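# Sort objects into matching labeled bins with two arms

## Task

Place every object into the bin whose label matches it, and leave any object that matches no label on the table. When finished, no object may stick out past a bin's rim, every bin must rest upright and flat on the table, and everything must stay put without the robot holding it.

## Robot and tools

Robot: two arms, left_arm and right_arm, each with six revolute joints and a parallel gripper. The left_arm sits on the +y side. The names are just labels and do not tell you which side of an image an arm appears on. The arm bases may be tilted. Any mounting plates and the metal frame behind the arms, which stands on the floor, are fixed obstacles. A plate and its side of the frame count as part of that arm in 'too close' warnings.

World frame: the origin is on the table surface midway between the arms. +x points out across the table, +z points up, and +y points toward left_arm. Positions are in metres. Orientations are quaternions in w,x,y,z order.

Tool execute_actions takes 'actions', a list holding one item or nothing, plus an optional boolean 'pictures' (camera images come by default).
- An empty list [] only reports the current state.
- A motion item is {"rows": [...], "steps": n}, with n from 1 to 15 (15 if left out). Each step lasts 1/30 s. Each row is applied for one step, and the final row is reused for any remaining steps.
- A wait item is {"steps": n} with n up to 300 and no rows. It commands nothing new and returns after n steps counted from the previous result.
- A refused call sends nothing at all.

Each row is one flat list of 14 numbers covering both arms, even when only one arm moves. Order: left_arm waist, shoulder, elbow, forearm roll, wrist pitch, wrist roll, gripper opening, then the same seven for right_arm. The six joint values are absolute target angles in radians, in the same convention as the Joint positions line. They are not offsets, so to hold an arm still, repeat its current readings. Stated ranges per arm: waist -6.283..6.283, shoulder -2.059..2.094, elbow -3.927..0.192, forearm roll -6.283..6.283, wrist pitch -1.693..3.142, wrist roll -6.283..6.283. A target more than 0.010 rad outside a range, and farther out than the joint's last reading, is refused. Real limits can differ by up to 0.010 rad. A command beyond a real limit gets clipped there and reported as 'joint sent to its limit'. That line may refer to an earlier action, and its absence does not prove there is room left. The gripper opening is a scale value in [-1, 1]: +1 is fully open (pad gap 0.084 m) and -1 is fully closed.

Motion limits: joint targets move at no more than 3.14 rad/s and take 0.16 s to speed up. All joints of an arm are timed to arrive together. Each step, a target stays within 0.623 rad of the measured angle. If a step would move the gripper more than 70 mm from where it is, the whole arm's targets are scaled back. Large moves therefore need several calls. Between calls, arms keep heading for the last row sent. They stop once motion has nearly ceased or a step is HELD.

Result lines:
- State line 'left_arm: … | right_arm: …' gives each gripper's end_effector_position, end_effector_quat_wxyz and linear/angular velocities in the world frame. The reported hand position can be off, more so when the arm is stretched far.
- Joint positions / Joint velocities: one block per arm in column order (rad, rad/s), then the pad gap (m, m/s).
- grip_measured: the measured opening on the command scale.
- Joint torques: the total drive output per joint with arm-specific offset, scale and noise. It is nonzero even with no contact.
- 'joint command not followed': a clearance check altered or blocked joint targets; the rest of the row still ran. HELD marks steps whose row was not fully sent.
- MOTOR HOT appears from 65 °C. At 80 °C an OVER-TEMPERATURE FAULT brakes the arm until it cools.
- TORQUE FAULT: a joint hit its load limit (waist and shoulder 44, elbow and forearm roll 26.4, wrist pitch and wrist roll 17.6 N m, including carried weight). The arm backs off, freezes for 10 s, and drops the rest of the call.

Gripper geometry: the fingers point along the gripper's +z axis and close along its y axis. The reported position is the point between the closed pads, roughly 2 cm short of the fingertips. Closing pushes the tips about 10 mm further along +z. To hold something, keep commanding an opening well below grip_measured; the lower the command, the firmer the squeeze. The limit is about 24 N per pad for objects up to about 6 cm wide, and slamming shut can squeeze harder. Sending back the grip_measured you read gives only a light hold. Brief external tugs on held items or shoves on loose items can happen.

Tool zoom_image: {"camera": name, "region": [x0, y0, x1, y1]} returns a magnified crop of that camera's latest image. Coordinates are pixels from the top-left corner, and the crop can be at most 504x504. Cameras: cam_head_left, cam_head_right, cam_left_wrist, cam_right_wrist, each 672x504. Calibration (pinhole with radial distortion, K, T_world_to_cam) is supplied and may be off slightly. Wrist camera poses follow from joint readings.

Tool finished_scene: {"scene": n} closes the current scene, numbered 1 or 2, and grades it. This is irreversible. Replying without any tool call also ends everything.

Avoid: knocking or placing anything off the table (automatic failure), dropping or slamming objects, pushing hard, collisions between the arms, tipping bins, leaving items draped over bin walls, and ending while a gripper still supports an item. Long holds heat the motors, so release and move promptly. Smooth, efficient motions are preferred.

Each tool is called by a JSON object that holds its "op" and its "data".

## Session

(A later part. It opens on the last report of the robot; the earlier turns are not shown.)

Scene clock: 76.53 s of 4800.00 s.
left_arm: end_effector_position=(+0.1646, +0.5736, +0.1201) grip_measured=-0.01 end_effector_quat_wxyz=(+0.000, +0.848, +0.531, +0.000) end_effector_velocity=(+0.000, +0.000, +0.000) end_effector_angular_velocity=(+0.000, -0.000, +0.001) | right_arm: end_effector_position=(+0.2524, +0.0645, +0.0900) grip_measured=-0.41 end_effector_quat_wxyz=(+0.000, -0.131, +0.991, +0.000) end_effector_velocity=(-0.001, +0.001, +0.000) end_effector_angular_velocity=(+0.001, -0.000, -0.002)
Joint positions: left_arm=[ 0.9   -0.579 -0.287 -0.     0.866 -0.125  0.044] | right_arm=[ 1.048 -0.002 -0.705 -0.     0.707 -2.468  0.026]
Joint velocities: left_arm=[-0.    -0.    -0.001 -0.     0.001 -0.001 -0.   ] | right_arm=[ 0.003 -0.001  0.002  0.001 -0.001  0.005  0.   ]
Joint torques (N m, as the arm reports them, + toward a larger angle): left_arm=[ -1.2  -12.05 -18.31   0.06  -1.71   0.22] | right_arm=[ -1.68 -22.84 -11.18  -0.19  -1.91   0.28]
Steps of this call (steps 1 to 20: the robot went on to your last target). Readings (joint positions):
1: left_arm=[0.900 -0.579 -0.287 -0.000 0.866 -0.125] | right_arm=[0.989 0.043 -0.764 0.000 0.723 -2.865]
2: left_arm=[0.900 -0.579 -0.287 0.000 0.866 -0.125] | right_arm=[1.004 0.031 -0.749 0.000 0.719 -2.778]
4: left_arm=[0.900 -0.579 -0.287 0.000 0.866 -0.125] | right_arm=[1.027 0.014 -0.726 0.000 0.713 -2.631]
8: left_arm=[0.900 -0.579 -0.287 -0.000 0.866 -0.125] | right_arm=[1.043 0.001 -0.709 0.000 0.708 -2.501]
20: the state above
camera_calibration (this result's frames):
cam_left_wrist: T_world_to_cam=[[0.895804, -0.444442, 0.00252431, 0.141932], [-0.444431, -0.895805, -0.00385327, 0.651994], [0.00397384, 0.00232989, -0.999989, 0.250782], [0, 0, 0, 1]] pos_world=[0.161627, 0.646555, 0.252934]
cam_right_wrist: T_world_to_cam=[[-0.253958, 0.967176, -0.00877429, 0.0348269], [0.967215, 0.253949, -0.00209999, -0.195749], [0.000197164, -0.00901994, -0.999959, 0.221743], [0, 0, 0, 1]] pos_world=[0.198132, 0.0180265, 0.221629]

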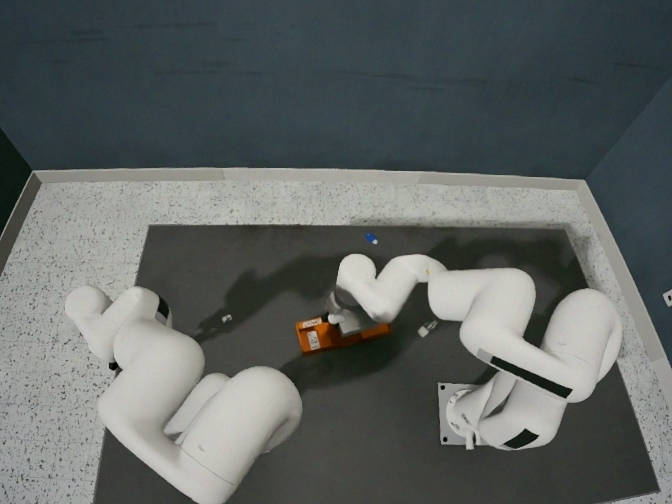

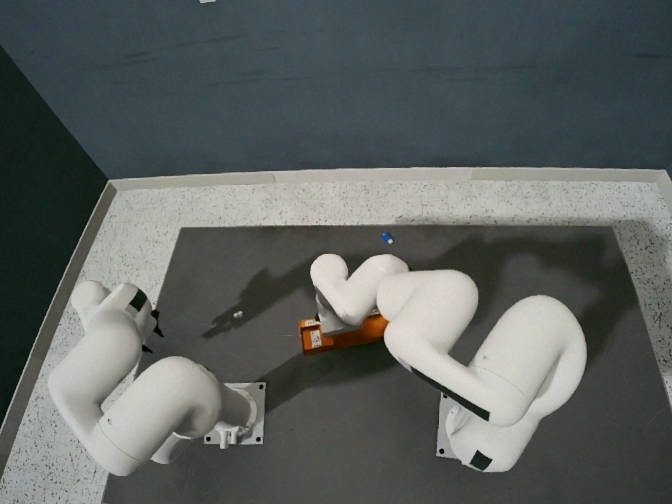

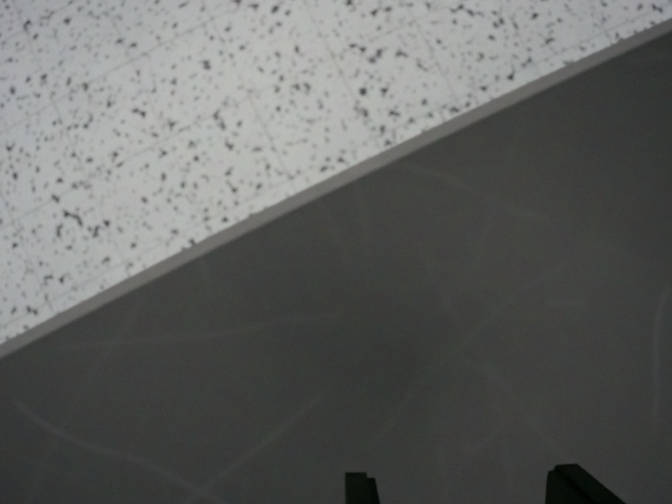

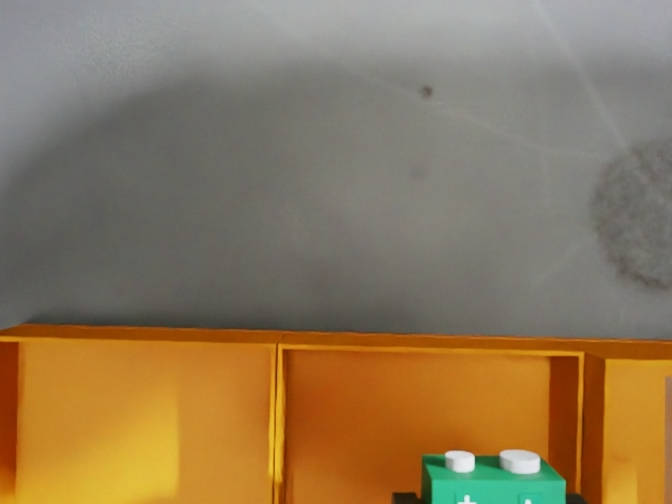

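{"op": "execute_actions", "data": {"actions": [{"rows":[[0.9,-0.579,-0.287,0,0.866,-0.125,0,1.053,-0.029,-0.673,0,0.702,-2.464,-0.75]],"steps":8}], "pictures": false}}

{"op": "execute_actions", "data": {"actions": [{"rows":[[0.9,-0.579,-0.287,0,0.866,-0.125,0,1.053,0.045,-0.655,0,0.61,-2.464,-0.75]],"steps":13}]}}

Scene clock: 85.40 s of 4800.00 s.
left_arm: end_effector_position=(+0.1646, +0.5736, +0.1201) grip_measured=-0.01 end_effector_quat_wxyz=(+0.000, +0.848, +0.531, +0.000) end_effector_velocity=(-0.000, -0.000, -0.000) end_effector_angular_velocity=(-0.001, +0.001, -0.000) | right_arm: end_effector_position=(+0.2458, +0.0590, +0.0899) grip_measured=-0.41 end_effector_quat_wxyz=(-0.000, -0.132, +0.991, -0.000) end_effector_velocity=(-0.005, -0.004, +0.002) end_effector_angular_velocity=(+0.007, -0.005, -0.001)
Joint positions: left_arm=[ 0.9   -0.579 -0.287 -0.     0.866 -0.125  0.044] | right_arm=[ 1.053 -0.027 -0.675  0.     0.703 -2.464  0.026]
Joint velocities: left_arm=[-0.     0.     0.001  0.    -0.    -0.    -0.   ] | right_arm=[ 0.005 -0.028  0.027 -0.    -0.008  0.006 -0.   ]
Joint torques (N m, as the arm reports them, + toward a larger angle): left_arm=[ -1.02 -12.21 -18.18   0.02  -1.8    0.18] | right_arm=[ -1.52 -21.56 -11.27   0.1   -1.95   0.11]
Steps of this call (steps 1 to 15: the robot went on to your last target; steps 16 to 90: nothing new was sent; then 5.60 s passed at rest; steps 91 to 98: all 8 steps of this action). Readings (joint positions):
91: left_arm=[0.900 -0.579 -0.287 -0.000 0.866 -0.125] | right_arm=[1.048 -0.002 -0.705 -0.000 0.707 -2.468]
92: left_arm=[0.900 -0.579 -0.287 -0.000 0.866 -0.125] | right_arm=[1.048 -0.004 -0.702 -0.000 0.706 -2.468]
94: left_arm=[0.900 -0.579 -0.287 -0.000 0.866 -0.125] | right_arm=[1.051 -0.016 -0.688 -0.000 0.704 -2.466]
98: the state above

Scene clock: 85.83 s of 4800.00 s.
left_arm: end_effector_position=(+0.1646, +0.5736, +0.1201) grip_measured=-0.01 end_effector_quat_wxyz=(+0.000, +0.848, +0.531, +0.000) end_effector_velocity=(-0.000, -0.000, -0.000) end_effector_angular_velocity=(-0.001, +0.001, +0.001) | right_arm: end_effector_position=(+0.2459, +0.0594, +0.0618) grip_measured=-0.41 end_effector_quat_wxyz=(+0.000, -0.132, +0.991, +0.000) end_effector_velocity=(+0.002, +0.002, -0.002) end_effector_angular_velocity=(+0.008, -0.006, -0.002)
Joint positions: left_arm=[ 0.9   -0.579 -0.287  0.     0.866 -0.125  0.044] | right_arm=[ 1.053  0.044 -0.656 -0.     0.611 -2.464  0.026]
Joint velocities: left_arm=[-0.    -0.     0.001  0.     0.    -0.002  0.   ] | right_arm=[-0.002  0.009  0.     0.    -0.019  0.    -0.   ]
Joint torques (N m, as the arm reports them, + toward a larger angle): left_arm=[ -0.59 -12.56 -17.91  -0.17  -1.94   0.12] | right_arm=[ -1.69 -22.22 -10.23  -0.07  -1.74   0.17]
Steps of this call (steps 1 to 13: all 13 steps of this action). Readings (joint positions):
1: left_arm=[0.900 -0.579 -0.287 0.000 0.866 -0.125] | right_arm=[1.053 -0.028 -0.675 0.000 0.702 -2.464]
2: left_arm=[0.900 -0.579 -0.287 -0.000 0.866 -0.125] | right_arm=[1.053 -0.026 -0.674 -0.000 0.698 -2.464]
4: left_arm=[0.900 -0.579 -0.287 -0.000 0.866 -0.125] | right_arm=[1.053 -0.002 -0.670 -0.000 0.665 -2.464]
8: left_arm=[0.900 -0.579 -0.287 -0.000 0.866 -0.125] | right_arm=[1.053 0.039 -0.654 0.000 0.622 -2.464]
13: the state above
camera_calibration (this result's frames):
cam_left_wrist: T_world_to_cam=[[0.895804, -0.444442, 0.00252422, 0.141932], [-0.444431, -0.895805, -0.00385331, 0.651994], [0.00397378, 0.00232997, -0.999989, 0.250782], [0, 0, 0, 1]] pos_world=[0.161627, 0.646555, 0.252934]
cam_right_wrist: T_world_to_cam=[[-0.254768, 0.966969, -0.00804617, 0.0380635], [0.967002, 0.254767, -0.00120681, -0.188344], [0.000882946, -0.00808812, -0.999967, 0.193259], [0, 0, 0, 1]] pos_world=[0.191656, 0.0127407, 0.193331]

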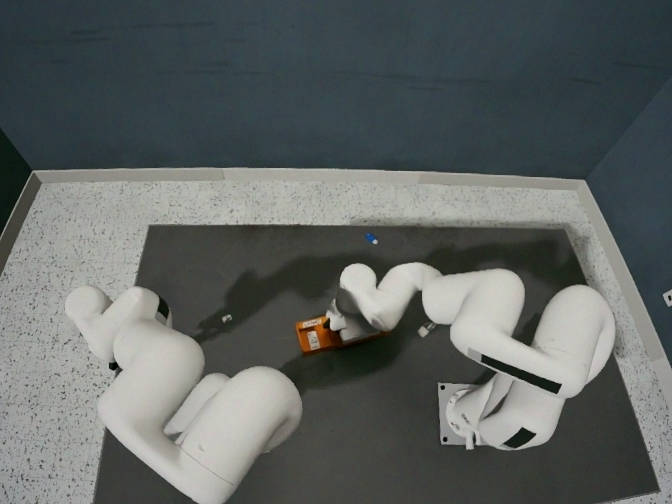

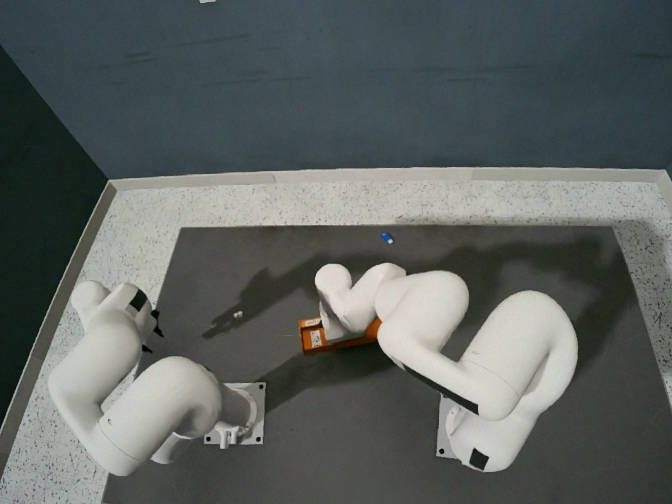

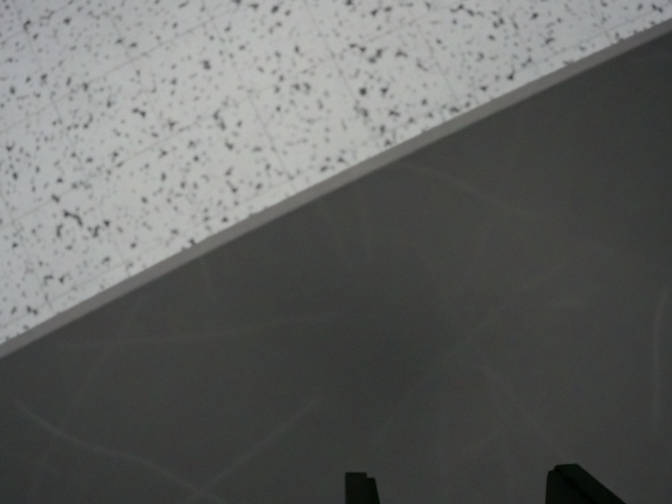

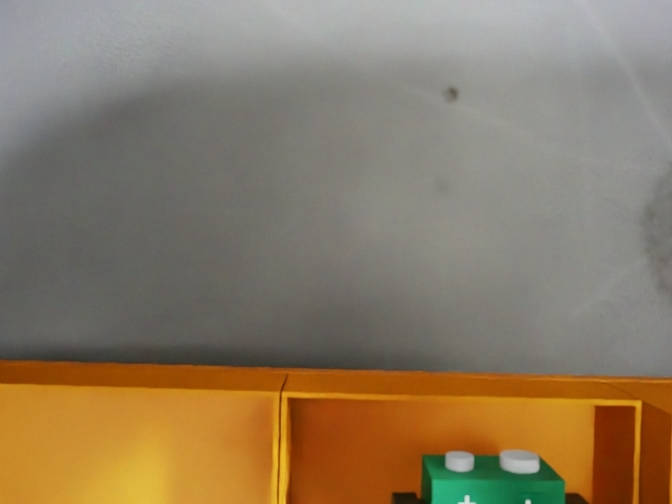

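{"op": "execute_actions", "data": {"actions": [{"rows":[[0.9,-0.579,-0.287,0,0.866,-0.125,0,1.053,0.125,-0.643,0,0.518,-2.464,-0.75]],"steps":13}], "pictures": false}}

{"op": "execute_actions", "data": {"actions": [{"rows":[[0.9,-0.579,-0.287,0,0.866,-0.125,0,1.053,0.125,-0.643,0,0.518,-2.464,-0.25]],"steps":8}], "pictures": false}}

{"op": "execute_actions", "data": {"actions": [{"rows":[[0.9,-0.579,-0.287,0,0.866,-0.125,0,1.053,-0.04,-0.677,0,0.717,-2.464,-0.25]],"steps":12}]}}

{"op": "execute_actions", "data": {"actions": [{"rows":[[0.9,-0.579,-0.287,0,0.866,-0.125,0,0.233,-0.03,-0.807,0,0.838,-2.464,-0.25]]}], "pictures": false}}

{"op": "execute_actions", "data": {"actions": [{"steps":28}]}}

Scene clock: 92.53 s of 4800.00 s.
left_arm: end_effector_position=(+0.1646, +0.5736, +0.1201) grip_measured=-0.01 end_effector_quat_wxyz=(+0.000, +0.848, +0.531, +0.000) end_effector_velocity=(+0.000, +0.000, +0.000) end_effector_angular_velocity=(+0.000, +0.000, -0.000) | right_arm: end_effector_position=(+0.2456, +0.0590, +0.0328) grip_measured=-0.41 end_effector_quat_wxyz=(+0.000, -0.132, +0.991, +0.000) end_effector_velocity=(+0.002, +0.003, -0.002) end_effector_angular_velocity=(+0.009, -0.007, +0.001)
Joint positions: left_arm=[ 0.9   -0.579 -0.287 -0.     0.866 -0.125  0.044] | right_arm=[ 1.053  0.123 -0.644 -0.     0.519 -2.464  0.026]
Joint velocities: left_arm=[-0.     0.    -0.001  0.     0.001 -0.     0.   ] | right_arm=[ 0.001  0.008 -0.001 -0.001 -0.018 -0.    -0.   ]
Joint torques (N m, as the arm reports them, + toward a larger angle): left_arm=[ -0.47 -11.92 -18.35   0.14  -1.88   0.22] | right_arm=[ -1.34 -23.48  -9.44  -0.06  -1.73   0.29]
Steps of this call (steps 1 to 15: the robot went on to your last target; steps 16 to 90: nothing new was sent; then 3.27 s passed at rest; steps 91 to 103: all 13 steps of this action). Readings (joint positions):
91: left_arm=[0.900 -0.579 -0.287 -0.000 0.866 -0.125] | right_arm=[1.053 0.045 -0.655 -0.000 0.610 -2.464]
92: left_arm=[0.900 -0.579 -0.287 0.000 0.866 -0.125] | right_arm=[1.053 0.047 -0.655 -0.000 0.606 -2.464]
94: left_arm=[0.900 -0.579 -0.287 -0.000 0.866 -0.125] | right_arm=[1.053 0.073 -0.654 -0.000 0.573 -2.464]
98: left_arm=[0.900 -0.579 -0.287 -0.000 0.866 -0.125] | right_arm=[1.053 0.119 -0.641 0.000 0.530 -2.464]
103: the state above

Scene clock: 92.80 s of 4800.00 s.
left_arm: end_effector_position=(+0.1646, +0.5736, +0.1201) grip_measured=-0.01 end_effector_quat_wxyz=(+0.000, +0.848, +0.531, +0.000) end_effector_velocity=(+0.000, +0.001, +0.001) end_effector_angular_velocity=(+0.002, -0.001, -0.001) | right_arm: end_effector_position=(+0.2455, +0.0587, +0.0321) grip_measured=-0.27 end_effector_quat_wxyz=(+0.000, -0.132, +0.991, +0.000) end_effector_velocity=(-0.001, -0.000, -0.000) end_effector_angular_velocity=(-0.000, +0.001, -0.000)
Joint positions: left_arm=[ 0.9   -0.579 -0.287  0.     0.866 -0.125  0.044] | right_arm=[ 1.053  0.125 -0.643 -0.     0.518 -2.464  0.032]
Joint velocities: left_arm=[ 0.001 -0.    -0.001  0.001 -0.001  0.001  0.   ] | right_arm=[ 0.002 -0.     0.002  0.001 -0.001  0.001  0.001]
Joint torques (N m, as the arm reports them, + toward a larger angle): left_arm=[ -0.74 -12.89 -17.95  -0.05  -1.73   0.35] | right_arm=[ -1.4  -23.74  -9.49  -0.05  -1.92   0.22]
Steps of this call (steps 1 to 8: all 8 steps of this action). Readings (joint positions):
1: left_arm=[0.900 -0.579 -0.287 -0.000 0.866 -0.125] | right_arm=[1.053 0.124 -0.644 -0.000 0.519 -2.464]
2: left_arm=[0.900 -0.579 -0.287 -0.000 0.866 -0.125] | right_arm=[1.053 0.124 -0.644 -0.000 0.519 -2.464]
4: left_arm=[0.900 -0.579 -0.287 0.000 0.866 -0.125] | right_arm=[1.053 0.124 -0.643 -0.000 0.518 -2.464]
8: the state above

Scene clock: 93.20 s of 4800.00 s.
left_arm: end_effector_position=(+0.1646, +0.5736, +0.1201) grip_measured=-0.01 end_effector_quat_wxyz=(+0.000, +0.848, +0.531, +0.000) end_effector_velocity=(+0.000, +0.000, +0.000) end_effector_angular_velocity=(+0.001, -0.000, -0.001) | right_arm: end_effector_position=(+0.2458, +0.0592, +0.0932) grip_measured=-0.27 end_effector_quat_wxyz=(+0.001, -0.132, +0.991, +0.001) end_effector_velocity=(-0.024, -0.033, -0.014) end_effector_angular_velocity=(-0.096, +0.069, +0.000)
Joint positions: left_arm=[ 0.9   -0.579 -0.287 -0.     0.866 -0.125  0.044] | right_arm=[ 1.053 -0.036 -0.676 -0.     0.71  -2.464  0.032]
Joint velocities: left_arm=[ 0.    -0.    -0.001  0.001 -0.     0.001 -0.   ] | right_arm=[ 0.    -0.023  0.044 -0.     0.097 -0.    -0.   ]
Joint torques (N m, as the arm reports them, + toward a larger angle): left_arm=[ -0.3  -12.28 -18.13   0.11  -1.71   0.34] | right_arm=[ -1.86 -21.33 -11.52  -0.25  -2.06   0.14]
Steps of this call (steps 1 to 12: all 12 steps of this action). Readings (joint positions):
1: left_arm=[0.900 -0.579 -0.287 -0.000 0.866 -0.125] | right_arm=[1.053 0.125 -0.643 -0.000 0.518 -2.464]
2: left_arm=[0.900 -0.579 -0.287 0.000 0.866 -0.125] | right_arm=[1.053 0.123 -0.643 0.000 0.522 -2.464]
4: left_arm=[0.900 -0.579 -0.287 0.000 0.866 -0.125] | right_arm=[1.053 0.093 -0.646 0.000 0.564 -2.464]
8: left_arm=[0.900 -0.579 -0.287 0.000 0.866 -0.125] | right_arm=[1.053 -0.016 -0.677 -0.000 0.680 -2.464]
12: the state above
camera_calibration (this result's frames):
cam_left_wrist: T_world_to_cam=[[0.895804, -0.444442, 0.00252431, 0.141931], [-0.444431, -0.895805, -0.00385328, 0.651994], [0.00397385, 0.0023299, -0.999989, 0.250782], [0, 0, 0, 1]] pos_world=[0.161627, 0.646555, 0.252934]
cam_right_wrist: T_world_to_cam=[[-0.25479, 0.966968, -0.00745071, 0.0383777], [0.966995, 0.254794, -0.000478109, -0.188217], [0.00143608, -0.00732662, -0.999972, 0.224446], [0, 0, 0, 1]] pos_world=[0.19146, 0.0124909, 0.224636]

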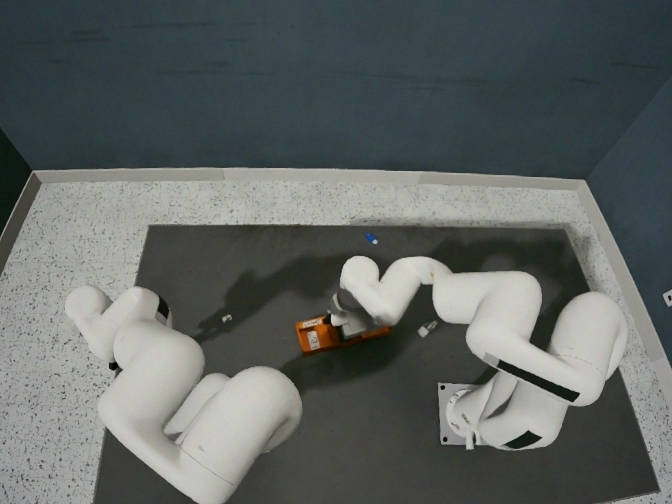

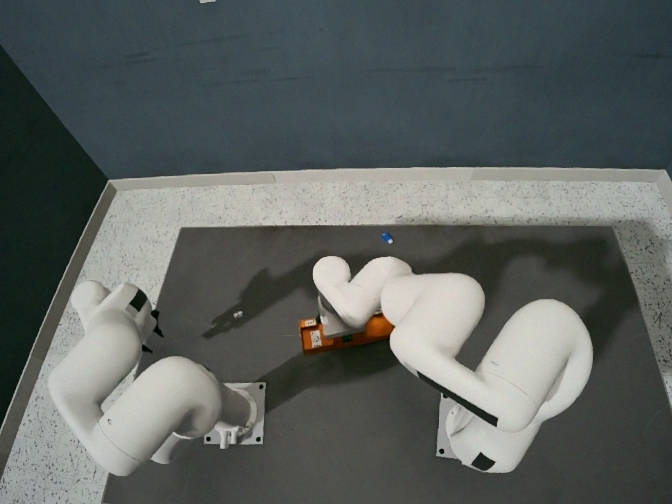

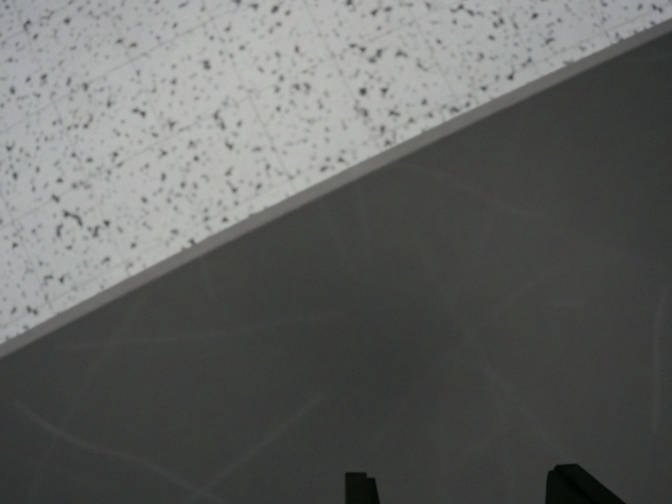

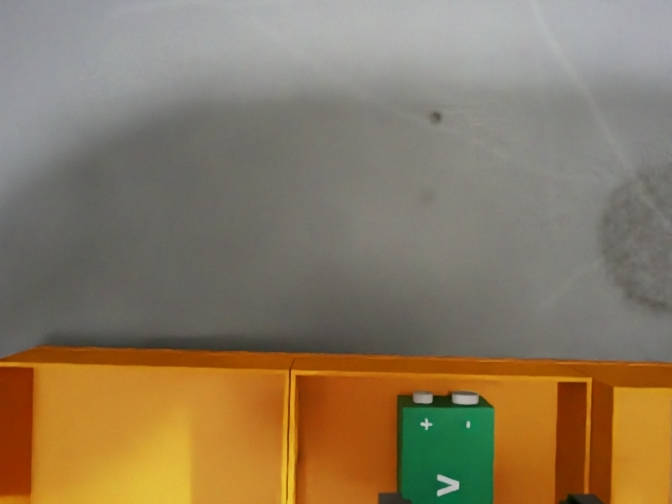

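Scene clock: 93.70 s of 4800.00 s.
left_arm: end_effector_position=(+0.1646, +0.5736, +0.1201) grip_measured=-0.01 end_effector_quat_wxyz=(+0.000, +0.848, +0.531, +0.000) end_effector_velocity=(-0.000, +0.000, +0.000) end_effector_angular_velocity=(-0.000, +0.000, +0.001) | right_arm: end_effector_position=(+0.3639, -0.0506, +0.1115) grip_measured=-0.27 end_effector_quat_wxyz=(-0.001, +0.066, +0.998, -0.001) end_effector_velocity=(+0.225, -0.318, +0.039) end_effector_angular_velocity=(+0.001, -0.001, -0.936)
Joint positions: left_arm=[ 0.9   -0.579 -0.287 -0.     0.866 -0.125  0.044] | right_arm=[ 0.657 -0.032 -0.744  0.     0.779 -2.464  0.032]
Joint velocities: left_arm=[ 0.     0.    -0.     0.     0.    -0.001 -0.   ] | right_arm=[-0.935  0.006 -0.137  0.     0.13   0.    -0.   ]
Joint torques (N m, as the arm reports them, + toward a larger angle): left_arm=[ -0.36 -11.45 -18.02  -0.24  -1.88   0.31] | right_arm=[ -1.79 -22.68 -11.12   0.08  -1.77   0.18]
Steps of this call (steps 1 to 15: all 15 steps of this action). Readings (joint positions):
1: left_arm=[0.900 -0.579 -0.287 -0.000 0.866 -0.125] | right_arm=[1.053 -0.036 -0.675 0.000 0.712 -2.464]
2: left_arm=[0.900 -0.579 -0.287 0.000 0.866 -0.125] | right_arm=[1.050 -0.036 -0.675 0.000 0.715 -2.464]
4: left_arm=[0.900 -0.579 -0.287 0.000 0.866 -0.125] | right_arm=[1.014 -0.036 -0.683 0.000 0.723 -2.464]
8: left_arm=[0.900 -0.579 -0.287 -0.000 0.866 -0.125] | right_arm=[0.877 -0.034 -0.711 -0.000 0.747 -2.464]
15: the state above

Scene clock: 94.63 s of 4800.00 s.
left_arm: end_effector_position=(+0.1646, +0.5736, +0.1201) grip_measured=-0.01 end_effector_quat_wxyz=(+0.000, +0.848, +0.531, +0.000) end_effector_velocity=(-0.000, -0.000, -0.000) end_effector_angular_velocity=(-0.000, -0.000, -0.000) | right_arm: end_effector_position=(+0.4329, -0.2139, +0.1296) grip_measured=-0.27 end_effector_quat_wxyz=(-0.001, +0.274, +0.962, -0.000) end_effector_velocity=(+0.001, -0.003, +0.001) end_effector_angular_velocity=(-0.000, -0.003, -0.006)
Joint positions: left_arm=[ 0.9   -0.579 -0.287 -0.     0.866 -0.125  0.044] | right_arm=[ 0.234 -0.03  -0.807  0.     0.838 -2.464  0.032]
Joint velocities: left_arm=[ 0.001 -0.     0.    -0.001  0.     0.001 -0.   ] | right_arm=[-0.007 -0.001 -0.001 -0.001 -0.001 -0.    -0.   ]
Joint torques (N m, as the arm reports them, + toward a larger angle): left_arm=[ -0.11 -11.58 -18.04  -0.09  -1.82   0.15] | right_arm=[ -1.52 -22.9  -11.94  -0.05  -1.73   0.27]
Steps of this call (steps 1 to 28: the robot went on to your last target). Readings (joint positions):
1: left_arm=[0.900 -0.579 -0.287 -0.000 0.866 -0.125] | right_arm=[0.626 -0.032 -0.749 0.000 0.783 -2.464]
2: left_arm=[0.900 -0.579 -0.287 0.000 0.866 -0.125] | right_arm=[0.595 -0.032 -0.753 0.000 0.787 -2.464]
4: left_arm=[0.900 -0.579 -0.287 0.000 0.866 -0.125] | right_arm=[0.533 -0.032 -0.763 0.000 0.796 -2.464]
8: left_arm=[0.900 -0.579 -0.287 0.000 0.866 -0.125] | right_arm=[0.409 -0.031 -0.781 0.000 0.813 -2.464]
28: the state above
camera_calibration (this result's frames):
cam_left_wrist: T_world_to_cam=[[0.895804, -0.444442, 0.00252434, 0.141932], [-0.444431, -0.895805, -0.00385363, 0.651994], [0.00397403, 0.0023302, -0.999989, 0.250782], [0, 0, 0, 1]] pos_world=[0.161627, 0.646555, 0.252934]
cam_right_wrist: T_world_to_cam=[[0.532582, 0.846326, -0.00948262, -0.0159515], [0.846345, -0.532627, -0.00298407, -0.415366], [-0.0075762, -0.0064363, -0.999951, 0.262617], [0, 0, 0, 1]] pos_world=[0.362028, -0.206045, 0.261213]

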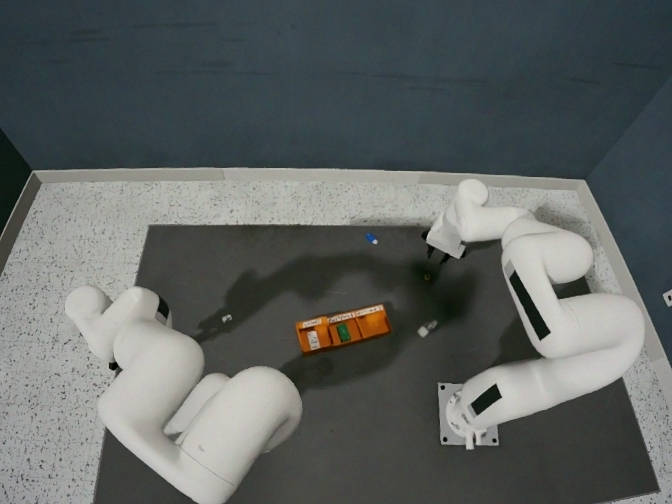

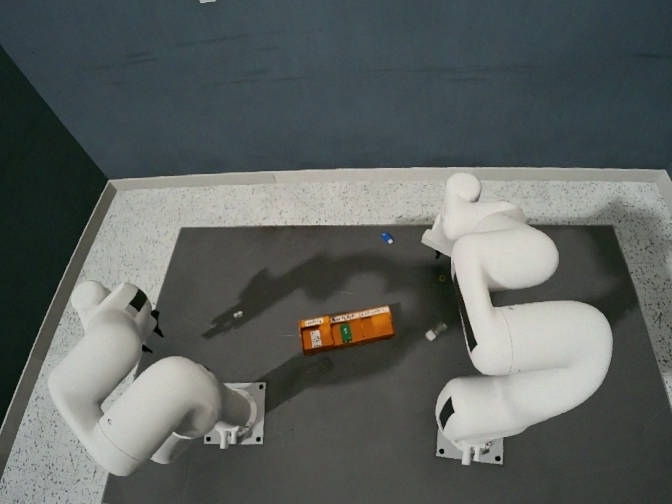

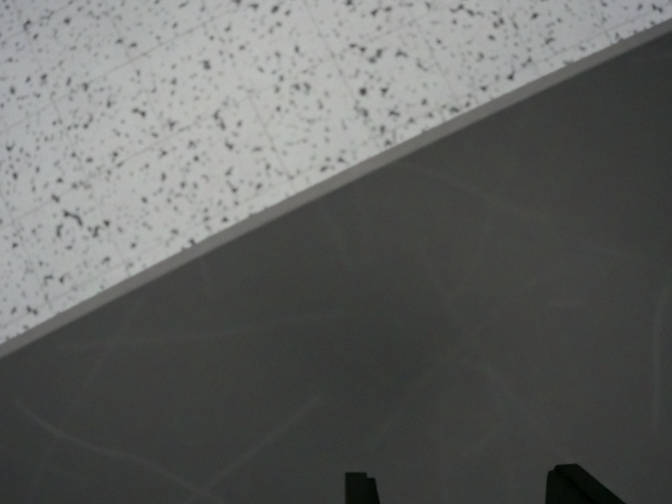

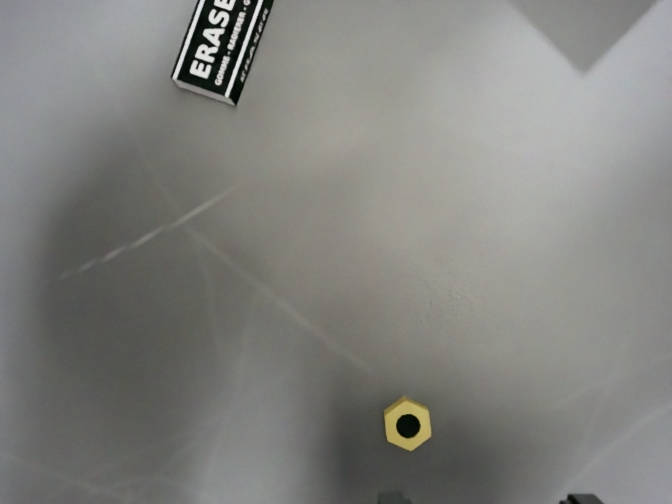

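{"op": "execute_actions", "data": {"actions": [{"rows":[[0.9,-0.579,-0.287,0,0.866,-0.125,0,0.225,0.068,-0.736,0,0.668,-2.57,-0.25]],"steps":12}], "pictures": false}}

{"op": "execute_actions", "data": {"actions": [{"rows":[[0.9,-0.579,-0.287,0,0.866,-0.125,0,0.225,0.14,-0.724,0,0.584,-2.57,-0.25],[0.9,-0.579,-0.287,0,0.866,-0.125,0,0.225,0.14,-0.724,0,0.584,-2.57,-0.25],[0.9,-0.579,-0.287,0,0.866,-0.125,0,0.225,0.14,-0.724,0,0.584,-2.57,-0.25],[0.9,-0.579,-0.287,0,0.866,-0.125,0,0.225,0.14,-0.724,0,0.584,-2.57,-0.25],[0.9,-0.579,-0.287,0,0.866,-0.125,0,0.225,0.209,-0.718,0,0.509,-2.57,-0.25]]}], "pictures": false}}

{"op": "execute_actions", "data": {"actions": [{"rows":[[0.9,-0.579,-0.287,0,0.866,-0.125,0,0.225,0.209,-0.718,0,0.509,-2.57,-0.25],[0.9,-0.579,-0.287,0,0.866,-0.125,0,0.225,0.209,-0.718,0,0.509,-2.57,-0.25],[0.9,-0.579,-0.287,0,0.866,-0.125,0,0.225,0.209,-0.718,0,0.509,-2.57,-0.5],[0.9,-0.579,-0.287,0,0.866,-0.125,0,0.225,0.209,-0.718,0,0.509,-2.57,-0.5],[0.9,-0.579,-0.287,0,0.866,-0.125,0,0.225,0.209,-0.718,0,0.509,-2.57,-0.5],[0.9,-0.579,-0.287,0,0.866,-0.125,0,0.225,0.209,-0.718,0,0.509,-2.57,-0.5],[0.9,-0.579,-0.287,0,0.866,-0.125,0,0.225,0.209,-0.718,0,0.509,-2.57,-0.9]]}], "pictures": false}}

{"op": "execute_actions", "data": {"actions": [{"rows":[[0.9,-0.579,-0.287,0,0.866,-0.125,0,0.225,0.04,-0.745,0,0.705,-2.57,-0.9]],"steps":12}], "pictures": false}}

{"op": "execute_actions", "data": {"actions": [{"rows":[[0.9,-0.579,-0.287,0,0.866,-0.125,0,0.882,-0.147,-0.507,0,0.653,-2.636,-0.9]]}], "pictures": false}}

{"op": "execute_actions", "data": {"actions": [{"steps":20}]}}

Scene clock: 113.50 s of 4800.00 s.
left_arm: end_effector_position=(+0.1646, +0.5736, +0.1201) grip_measured=-0.01 end_effector_quat_wxyz=(+0.000, +0.848, +0.531, +0.000) end_effector_velocity=(+0.000, +0.000, +0.000) end_effector_angular_velocity=(-0.000, -0.000, -0.000) | right_arm: end_effector_position=(+0.4281, -0.2181, +0.0761) grip_measured=-0.27 end_effector_quat_wxyz=(-0.001, +0.229, +0.974, -0.000) end_effector_velocity=(+0.031, +0.004, +0.014) end_effector_angular_velocity=(+0.011, -0.101, +0.040)
Joint positions: left_arm=[ 0.9   -0.579 -0.287 -0.     0.866 -0.125  0.044] | right_arm=[ 0.225  0.066 -0.738  0.     0.674 -2.567  0.032]
Joint velocities: left_arm=[ 0.  0. -0. -0.  0.  0. -0.] | right_arm=[ 0.     0.003 -0.027 -0.    -0.078 -0.04   0.   ]
Joint torques (N m, as the arm reports them, + toward a larger angle): left_arm=[ -0.84 -12.31 -18.1   -0.18  -1.73   0.18] | right_arm=[ -1.5  -23.65 -10.47  -0.1   -1.7    0.31]
Steps of this call (steps 1 to 30: the robot went on to your last target; steps 31 to 100: nothing new was sent; then 15.13 s passed at rest; steps 101 to 112: all 12 steps of this action). Readings (joint positions):
101: left_arm=[0.900 -0.579 -0.287 -0.000 0.866 -0.125] | right_arm=[0.233 -0.030 -0.807 -0.000 0.838 -2.464]
102: left_arm=[0.900 -0.579 -0.287 0.000 0.866 -0.125] | right_arm=[0.233 -0.029 -0.806 -0.000 0.834 -2.466]
104: left_arm=[0.900 -0.579 -0.287 -0.000 0.866 -0.125] | right_arm=[0.231 -0.009 -0.794 -0.000 0.793 -2.492]
108: left_arm=[0.900 -0.579 -0.287 0.000 0.866 -0.125] | right_arm=[0.226 0.057 -0.741 0.000 0.697 -2.553]
112: the state above

Scene clock: 114.00 s of 4800.00 s.
left_arm: end_effector_position=(+0.1646, +0.5736, +0.1201) grip_measured=-0.01 end_effector_quat_wxyz=(+0.000, +0.848, +0.531, +0.000) end_effector_velocity=(+0.000, +0.000, +0.000) end_effector_angular_velocity=(+0.001, -0.001, -0.001) | right_arm: end_effector_position=(+0.4288, -0.2181, +0.0227) grip_measured=-0.27 end_effector_quat_wxyz=(+0.000, +0.227, +0.974, +0.000) end_effector_velocity=(+0.012, +0.002, -0.000) end_effector_angular_velocity=(+0.005, -0.036, -0.002)
Joint positions: left_arm=[ 0.9   -0.579 -0.287 -0.     0.866 -0.125  0.044] | right_arm=[ 0.225  0.206 -0.719 -0.     0.512 -2.57   0.032]
Joint velocities: left_arm=[-0.    -0.001 -0.001  0.    -0.     0.001  0.   ] | right_arm=[ 0.001  0.017 -0.013  0.002 -0.04   0.001  0.   ]
Joint torques (N m, as the arm reports them, + toward a larger angle): left_arm=[ -0.48 -11.84 -18.15  -0.1   -1.64   0.56] | right_arm=[ -1.63 -25.8   -9.3    0.13  -1.64   0.21]
Steps of this call (steps 1 to 15: all 15 steps of this action). Readings (joint positions):
1: left_arm=[0.900 -0.579 -0.287 0.000 0.866 -0.125] | right_arm=[0.225 0.066 -0.739 -0.000 0.671 -2.568]
2: left_arm=[0.900 -0.579 -0.287 -0.000 0.866 -0.125] | right_arm=[0.225 0.068 -0.738 -0.000 0.666 -2.568]
4: left_arm=[0.900 -0.579 -0.287 0.000 0.866 -0.125] | right_arm=[0.225 0.093 -0.736 -0.000 0.634 -2.569]
8: left_arm=[0.900 -0.579 -0.287 -0.000 0.866 -0.125] | right_arm=[0.225 0.163 -0.723 0.000 0.560 -2.570]
15: the state above

Scene clock: 114.50 s of 4800.00 s.
left_arm: end_effector_position=(+0.1646, +0.5736, +0.1201) grip_measured=-0.01 end_effector_quat_wxyz=(+0.000, +0.848, +0.531, +0.000) end_effector_velocity=(-0.000, +0.000, +0.000) end_effector_angular_velocity=(+0.000, +0.001, -0.000) | right_arm: end_effector_position=(+0.4288, -0.2181, +0.0218) grip_measured=-0.66 end_effector_quat_wxyz=(+0.001, +0.227, +0.974, +0.000) end_effector_velocity=(-0.000, -0.001, -0.001) end_effector_angular_velocity=(-0.000, +0.001, -0.003)
Joint positions: left_arm=[ 0.9   -0.579 -0.287 -0.     0.866 -0.125  0.044] | right_arm=[ 0.225  0.208 -0.718 -0.     0.509 -2.57   0.015]
Joint velocities: left_arm=[-0.     0.    -0.     0.001  0.    -0.001 -0.   ] | right_arm=[-0.001  0.003  0.     0.    -0.002  0.001  0.   ]
Joint torques (N m, as the arm reports them, + toward a larger angle): left_arm=[ -0.92 -11.59 -18.2   -0.44  -1.9    0.18] | right_arm=[ -1.37 -23.69  -8.99  -0.1   -1.73   0.2 ]
Steps of this call (steps 1 to 15: all 15 steps of this action). Readings (joint positions):
1: left_arm=[0.900 -0.579 -0.287 -0.000 0.866 -0.125] | right_arm=[0.225 0.207 -0.719 -0.000 0.511 -2.570]
2: left_arm=[0.900 -0.579 -0.287 0.000 0.866 -0.125] | right_arm=[0.225 0.207 -0.719 -0.000 0.510 -2.570]
4: left_arm=[0.900 -0.579 -0.287 -0.000 0.866 -0.125] | right_arm=[0.225 0.208 -0.719 -0.000 0.510 -2.570]
8: left_arm=[0.900 -0.579 -0.287 0.000 0.866 -0.125] | right_arm=[0.225 0.208 -0.719 -0.000 0.509 -2.570]
15: the state above

Scene clock: 114.90 s of 4800.00 s.
left_arm: end_effector_position=(+0.1646, +0.5736, +0.1201) grip_measured=-0.01 end_effector_quat_wxyz=(+0.000, +0.848, +0.531, +0.000) end_effector_velocity=(-0.000, -0.000, -0.000) end_effector_angular_velocity=(-0.001, +0.000, +0.001) | right_arm: end_effector_position=(+0.4289, -0.2181, +0.0854) grip_measured=-0.66 end_effector_quat_wxyz=(+0.001, +0.227, +0.974, +0.000) end_effector_velocity=(-0.044, -0.006, -0.017) end_effector_angular_velocity=(-0.014, +0.127, -0.002)
Joint positions: left_arm=[ 0.9   -0.579 -0.287  0.     0.866 -0.125  0.044] | right_arm=[ 0.225  0.045 -0.744 -0.     0.698 -2.57   0.015]
Joint velocities: left_arm=[-0.    -0.     0.    -0.     0.001 -0.001  0.   ] | right_arm=[-0.002 -0.021  0.051  0.001  0.097 -0.    -0.   ]
Joint torques (N m, as the arm reports them, + toward a larger angle): left_arm=[ -0.03 -12.53 -17.94  -0.07  -1.7    0.27] | right_arm=[ -1.68 -23.46 -11.83  -0.02  -1.93  -0.05]
Steps of this call (steps 1 to 12: all 12 steps of this action). Readings (joint positions):
1: left_arm=[0.900 -0.579 -0.287 -0.000 0.866 -0.125] | right_arm=[0.225 0.208 -0.718 -0.000 0.509 -2.570]
2: left_arm=[0.900 -0.579 -0.287 -0.000 0.866 -0.125] | right_arm=[0.225 0.206 -0.719 0.000 0.513 -2.570]
4: left_arm=[0.900 -0.579 -0.287 -0.000 0.866 -0.125] | right_arm=[0.225 0.177 -0.719 0.000 0.555 -2.570]
8: left_arm=[0.900 -0.579 -0.287 -0.000 0.866 -0.125] | right_arm=[0.225 0.065 -0.746 -0.000 0.668 -2.570]
12: the state above

Scene clock: 115.40 s of 4800.00 s.
left_arm: end_effector_position=(+0.1646, +0.5736, +0.1201) grip_measured=-0.01 end_effector_quat_wxyz=(+0.000, +0.848, +0.531, +0.000) end_effector_velocity=(-0.000, -0.000, -0.000) end_effector_angular_velocity=(-0.000, +0.001, -0.000) | right_arm: end_effector_position=(+0.3421, -0.0784, +0.0829) grip_measured=-0.66 end_effector_quat_wxyz=(-0.000, +0.009, +1.000, -0.000) end_effector_velocity=(-0.268, +0.283, -0.007) end_effector_angular_velocity=(+0.004, -0.006, +1.087)
Joint positions: left_arm=[ 0.9   -0.579 -0.287  0.     0.866 -0.125  0.044] | right_arm=[ 0.624 -0.072 -0.598  0.     0.672 -2.61   0.015]
Joint velocities: left_arm=[ 0.001  0.     0.     0.    -0.     0.001  0.   ] | right_arm=[ 0.989 -0.287  0.35   0.001 -0.07  -0.099  0.   ]
Joint torques (N m, as the arm reports them, + toward a larger angle): left_arm=[ -0.93 -12.14 -17.99  -0.04  -1.8    0.18] | right_arm=[ -2.27 -20.84 -10.4   -0.08  -1.71   0.31]
Steps of this call (steps 1 to 15: all 15 steps of this action). Readings (joint positions):
1: left_arm=[0.900 -0.579 -0.287 0.000 0.866 -0.125] | right_arm=[0.225 0.044 -0.743 0.000 0.700 -2.570]
2: left_arm=[0.900 -0.579 -0.287 -0.000 0.866 -0.125] | right_arm=[0.228 0.043 -0.741 0.000 0.701 -2.570]
4: left_arm=[0.900 -0.579 -0.287 -0.000 0.866 -0.125] | right_arm=[0.263 0.031 -0.727 0.000 0.697 -2.575]
8: left_arm=[0.900 -0.579 -0.287 -0.000 0.866 -0.125] | right_arm=[0.398 -0.007 -0.678 0.000 0.688 -2.588]
15: the state above

Scene clock: 116.07 s of 4800.00 s.
left_arm: end_effector_position=(+0.1646, +0.5736, +0.1201) grip_measured=-0.01 end_effector_quat_wxyz=(+0.000, +0.848, +0.531, +0.000) end_effector_velocity=(+0.000, +0.000, +0.000) end_effector_angular_velocity=(+0.000, -0.000, -0.000) | right_arm: end_effector_position=(+0.2658, -0.0173, +0.0802) grip_measured=-0.66 end_effector_quat_wxyz=(+0.000, -0.132, +0.991, +0.000) end_effector_velocity=(-0.001, +0.001, +0.000) end_effector_angular_velocity=(+0.000, -0.001, +0.005)
Joint positions: left_arm=[ 0.9   -0.579 -0.287  0.     0.866 -0.125  0.044] | right_arm=[ 0.881 -0.147 -0.507  0.     0.653 -2.636  0.015]
Joint velocities: left_arm=[-0. -0. -0.  0.  0. -0.  0.] | right_arm=[ 0.005 -0.002  0.002 -0.001 -0.001  0.001 -0.   ]
Joint torques (N m, as the arm reports them, + toward a larger angle): left_arm=[ -0.79 -12.13 -18.04   0.06  -1.72   0.31] | right_arm=[ -2.05 -18.21 -10.59  -0.25  -1.81   0.13]
Steps of this call (steps 1 to 20: the robot went on to your last target). Readings (joint positions):
1: left_arm=[0.900 -0.579 -0.287 0.000 0.866 -0.125] | right_arm=[0.658 -0.082 -0.587 0.000 0.669 -2.614]
2: left_arm=[0.900 -0.579 -0.287 -0.000 0.866 -0.125] | right_arm=[0.691 -0.092 -0.575 0.000 0.667 -2.617]
4: left_arm=[0.900 -0.579 -0.287 0.000 0.866 -0.125] | right_arm=[0.758 -0.111 -0.551 0.000 0.662 -2.624]
8: left_arm=[0.900 -0.579 -0.287 0.000 0.866 -0.125] | right_arm=[0.856 -0.139 -0.516 -0.000 0.655 -2.633]
20: the state above
camera_calibration (this result's frames):
cam_left_wrist: T_world_to_cam=[[0.895804, -0.444442, 0.00252427, 0.141932], [-0.444431, -0.895805, -0.00385367, 0.651994], [0.00397398, 0.00233027, -0.999989, 0.250782], [0, 0, 0, 1]] pos_world=[0.161627, 0.646555, 0.252934]
cam_right_wrist: T_world_to_cam=[[-0.254715, 0.966981, -0.0082886, 0.117407], [0.967016, 0.254713, -0.00123988, -0.188026], [0.000912273, -0.00833102, -0.999965, 0.210957], [0, 0, 0, 1]] pos_world=[0.211537, -0.0638805, 0.211689]

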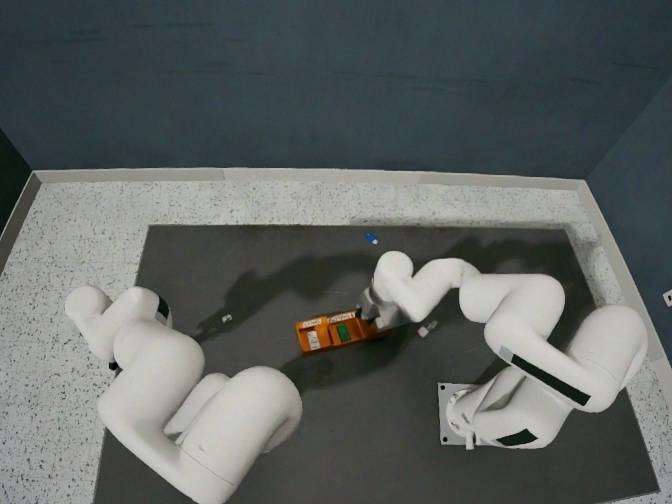

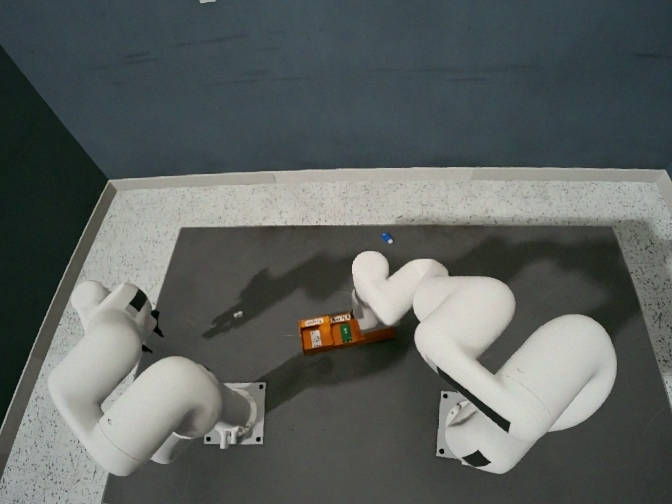

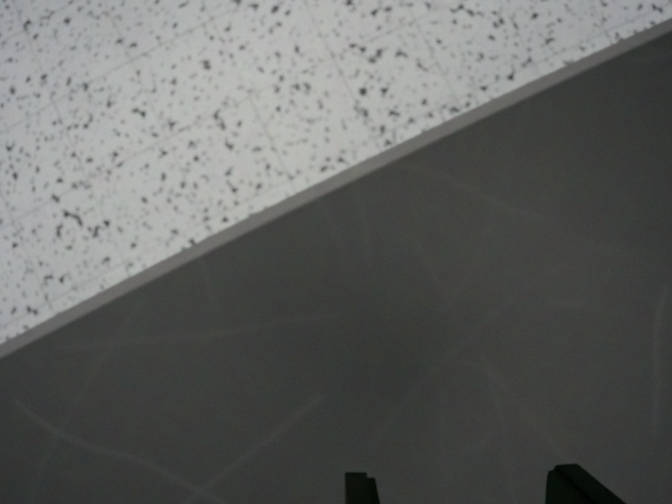

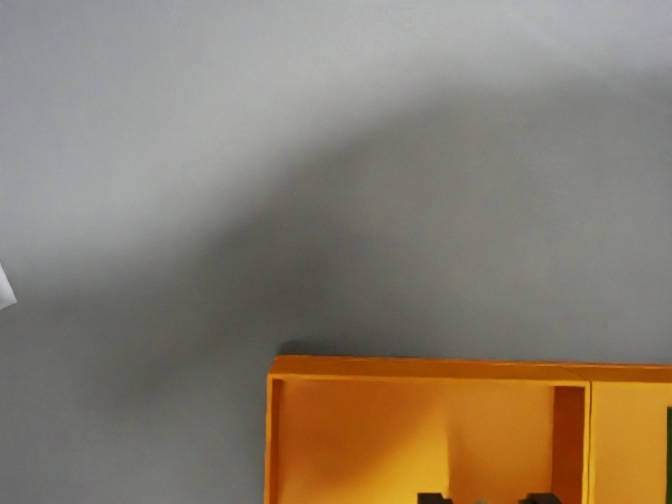

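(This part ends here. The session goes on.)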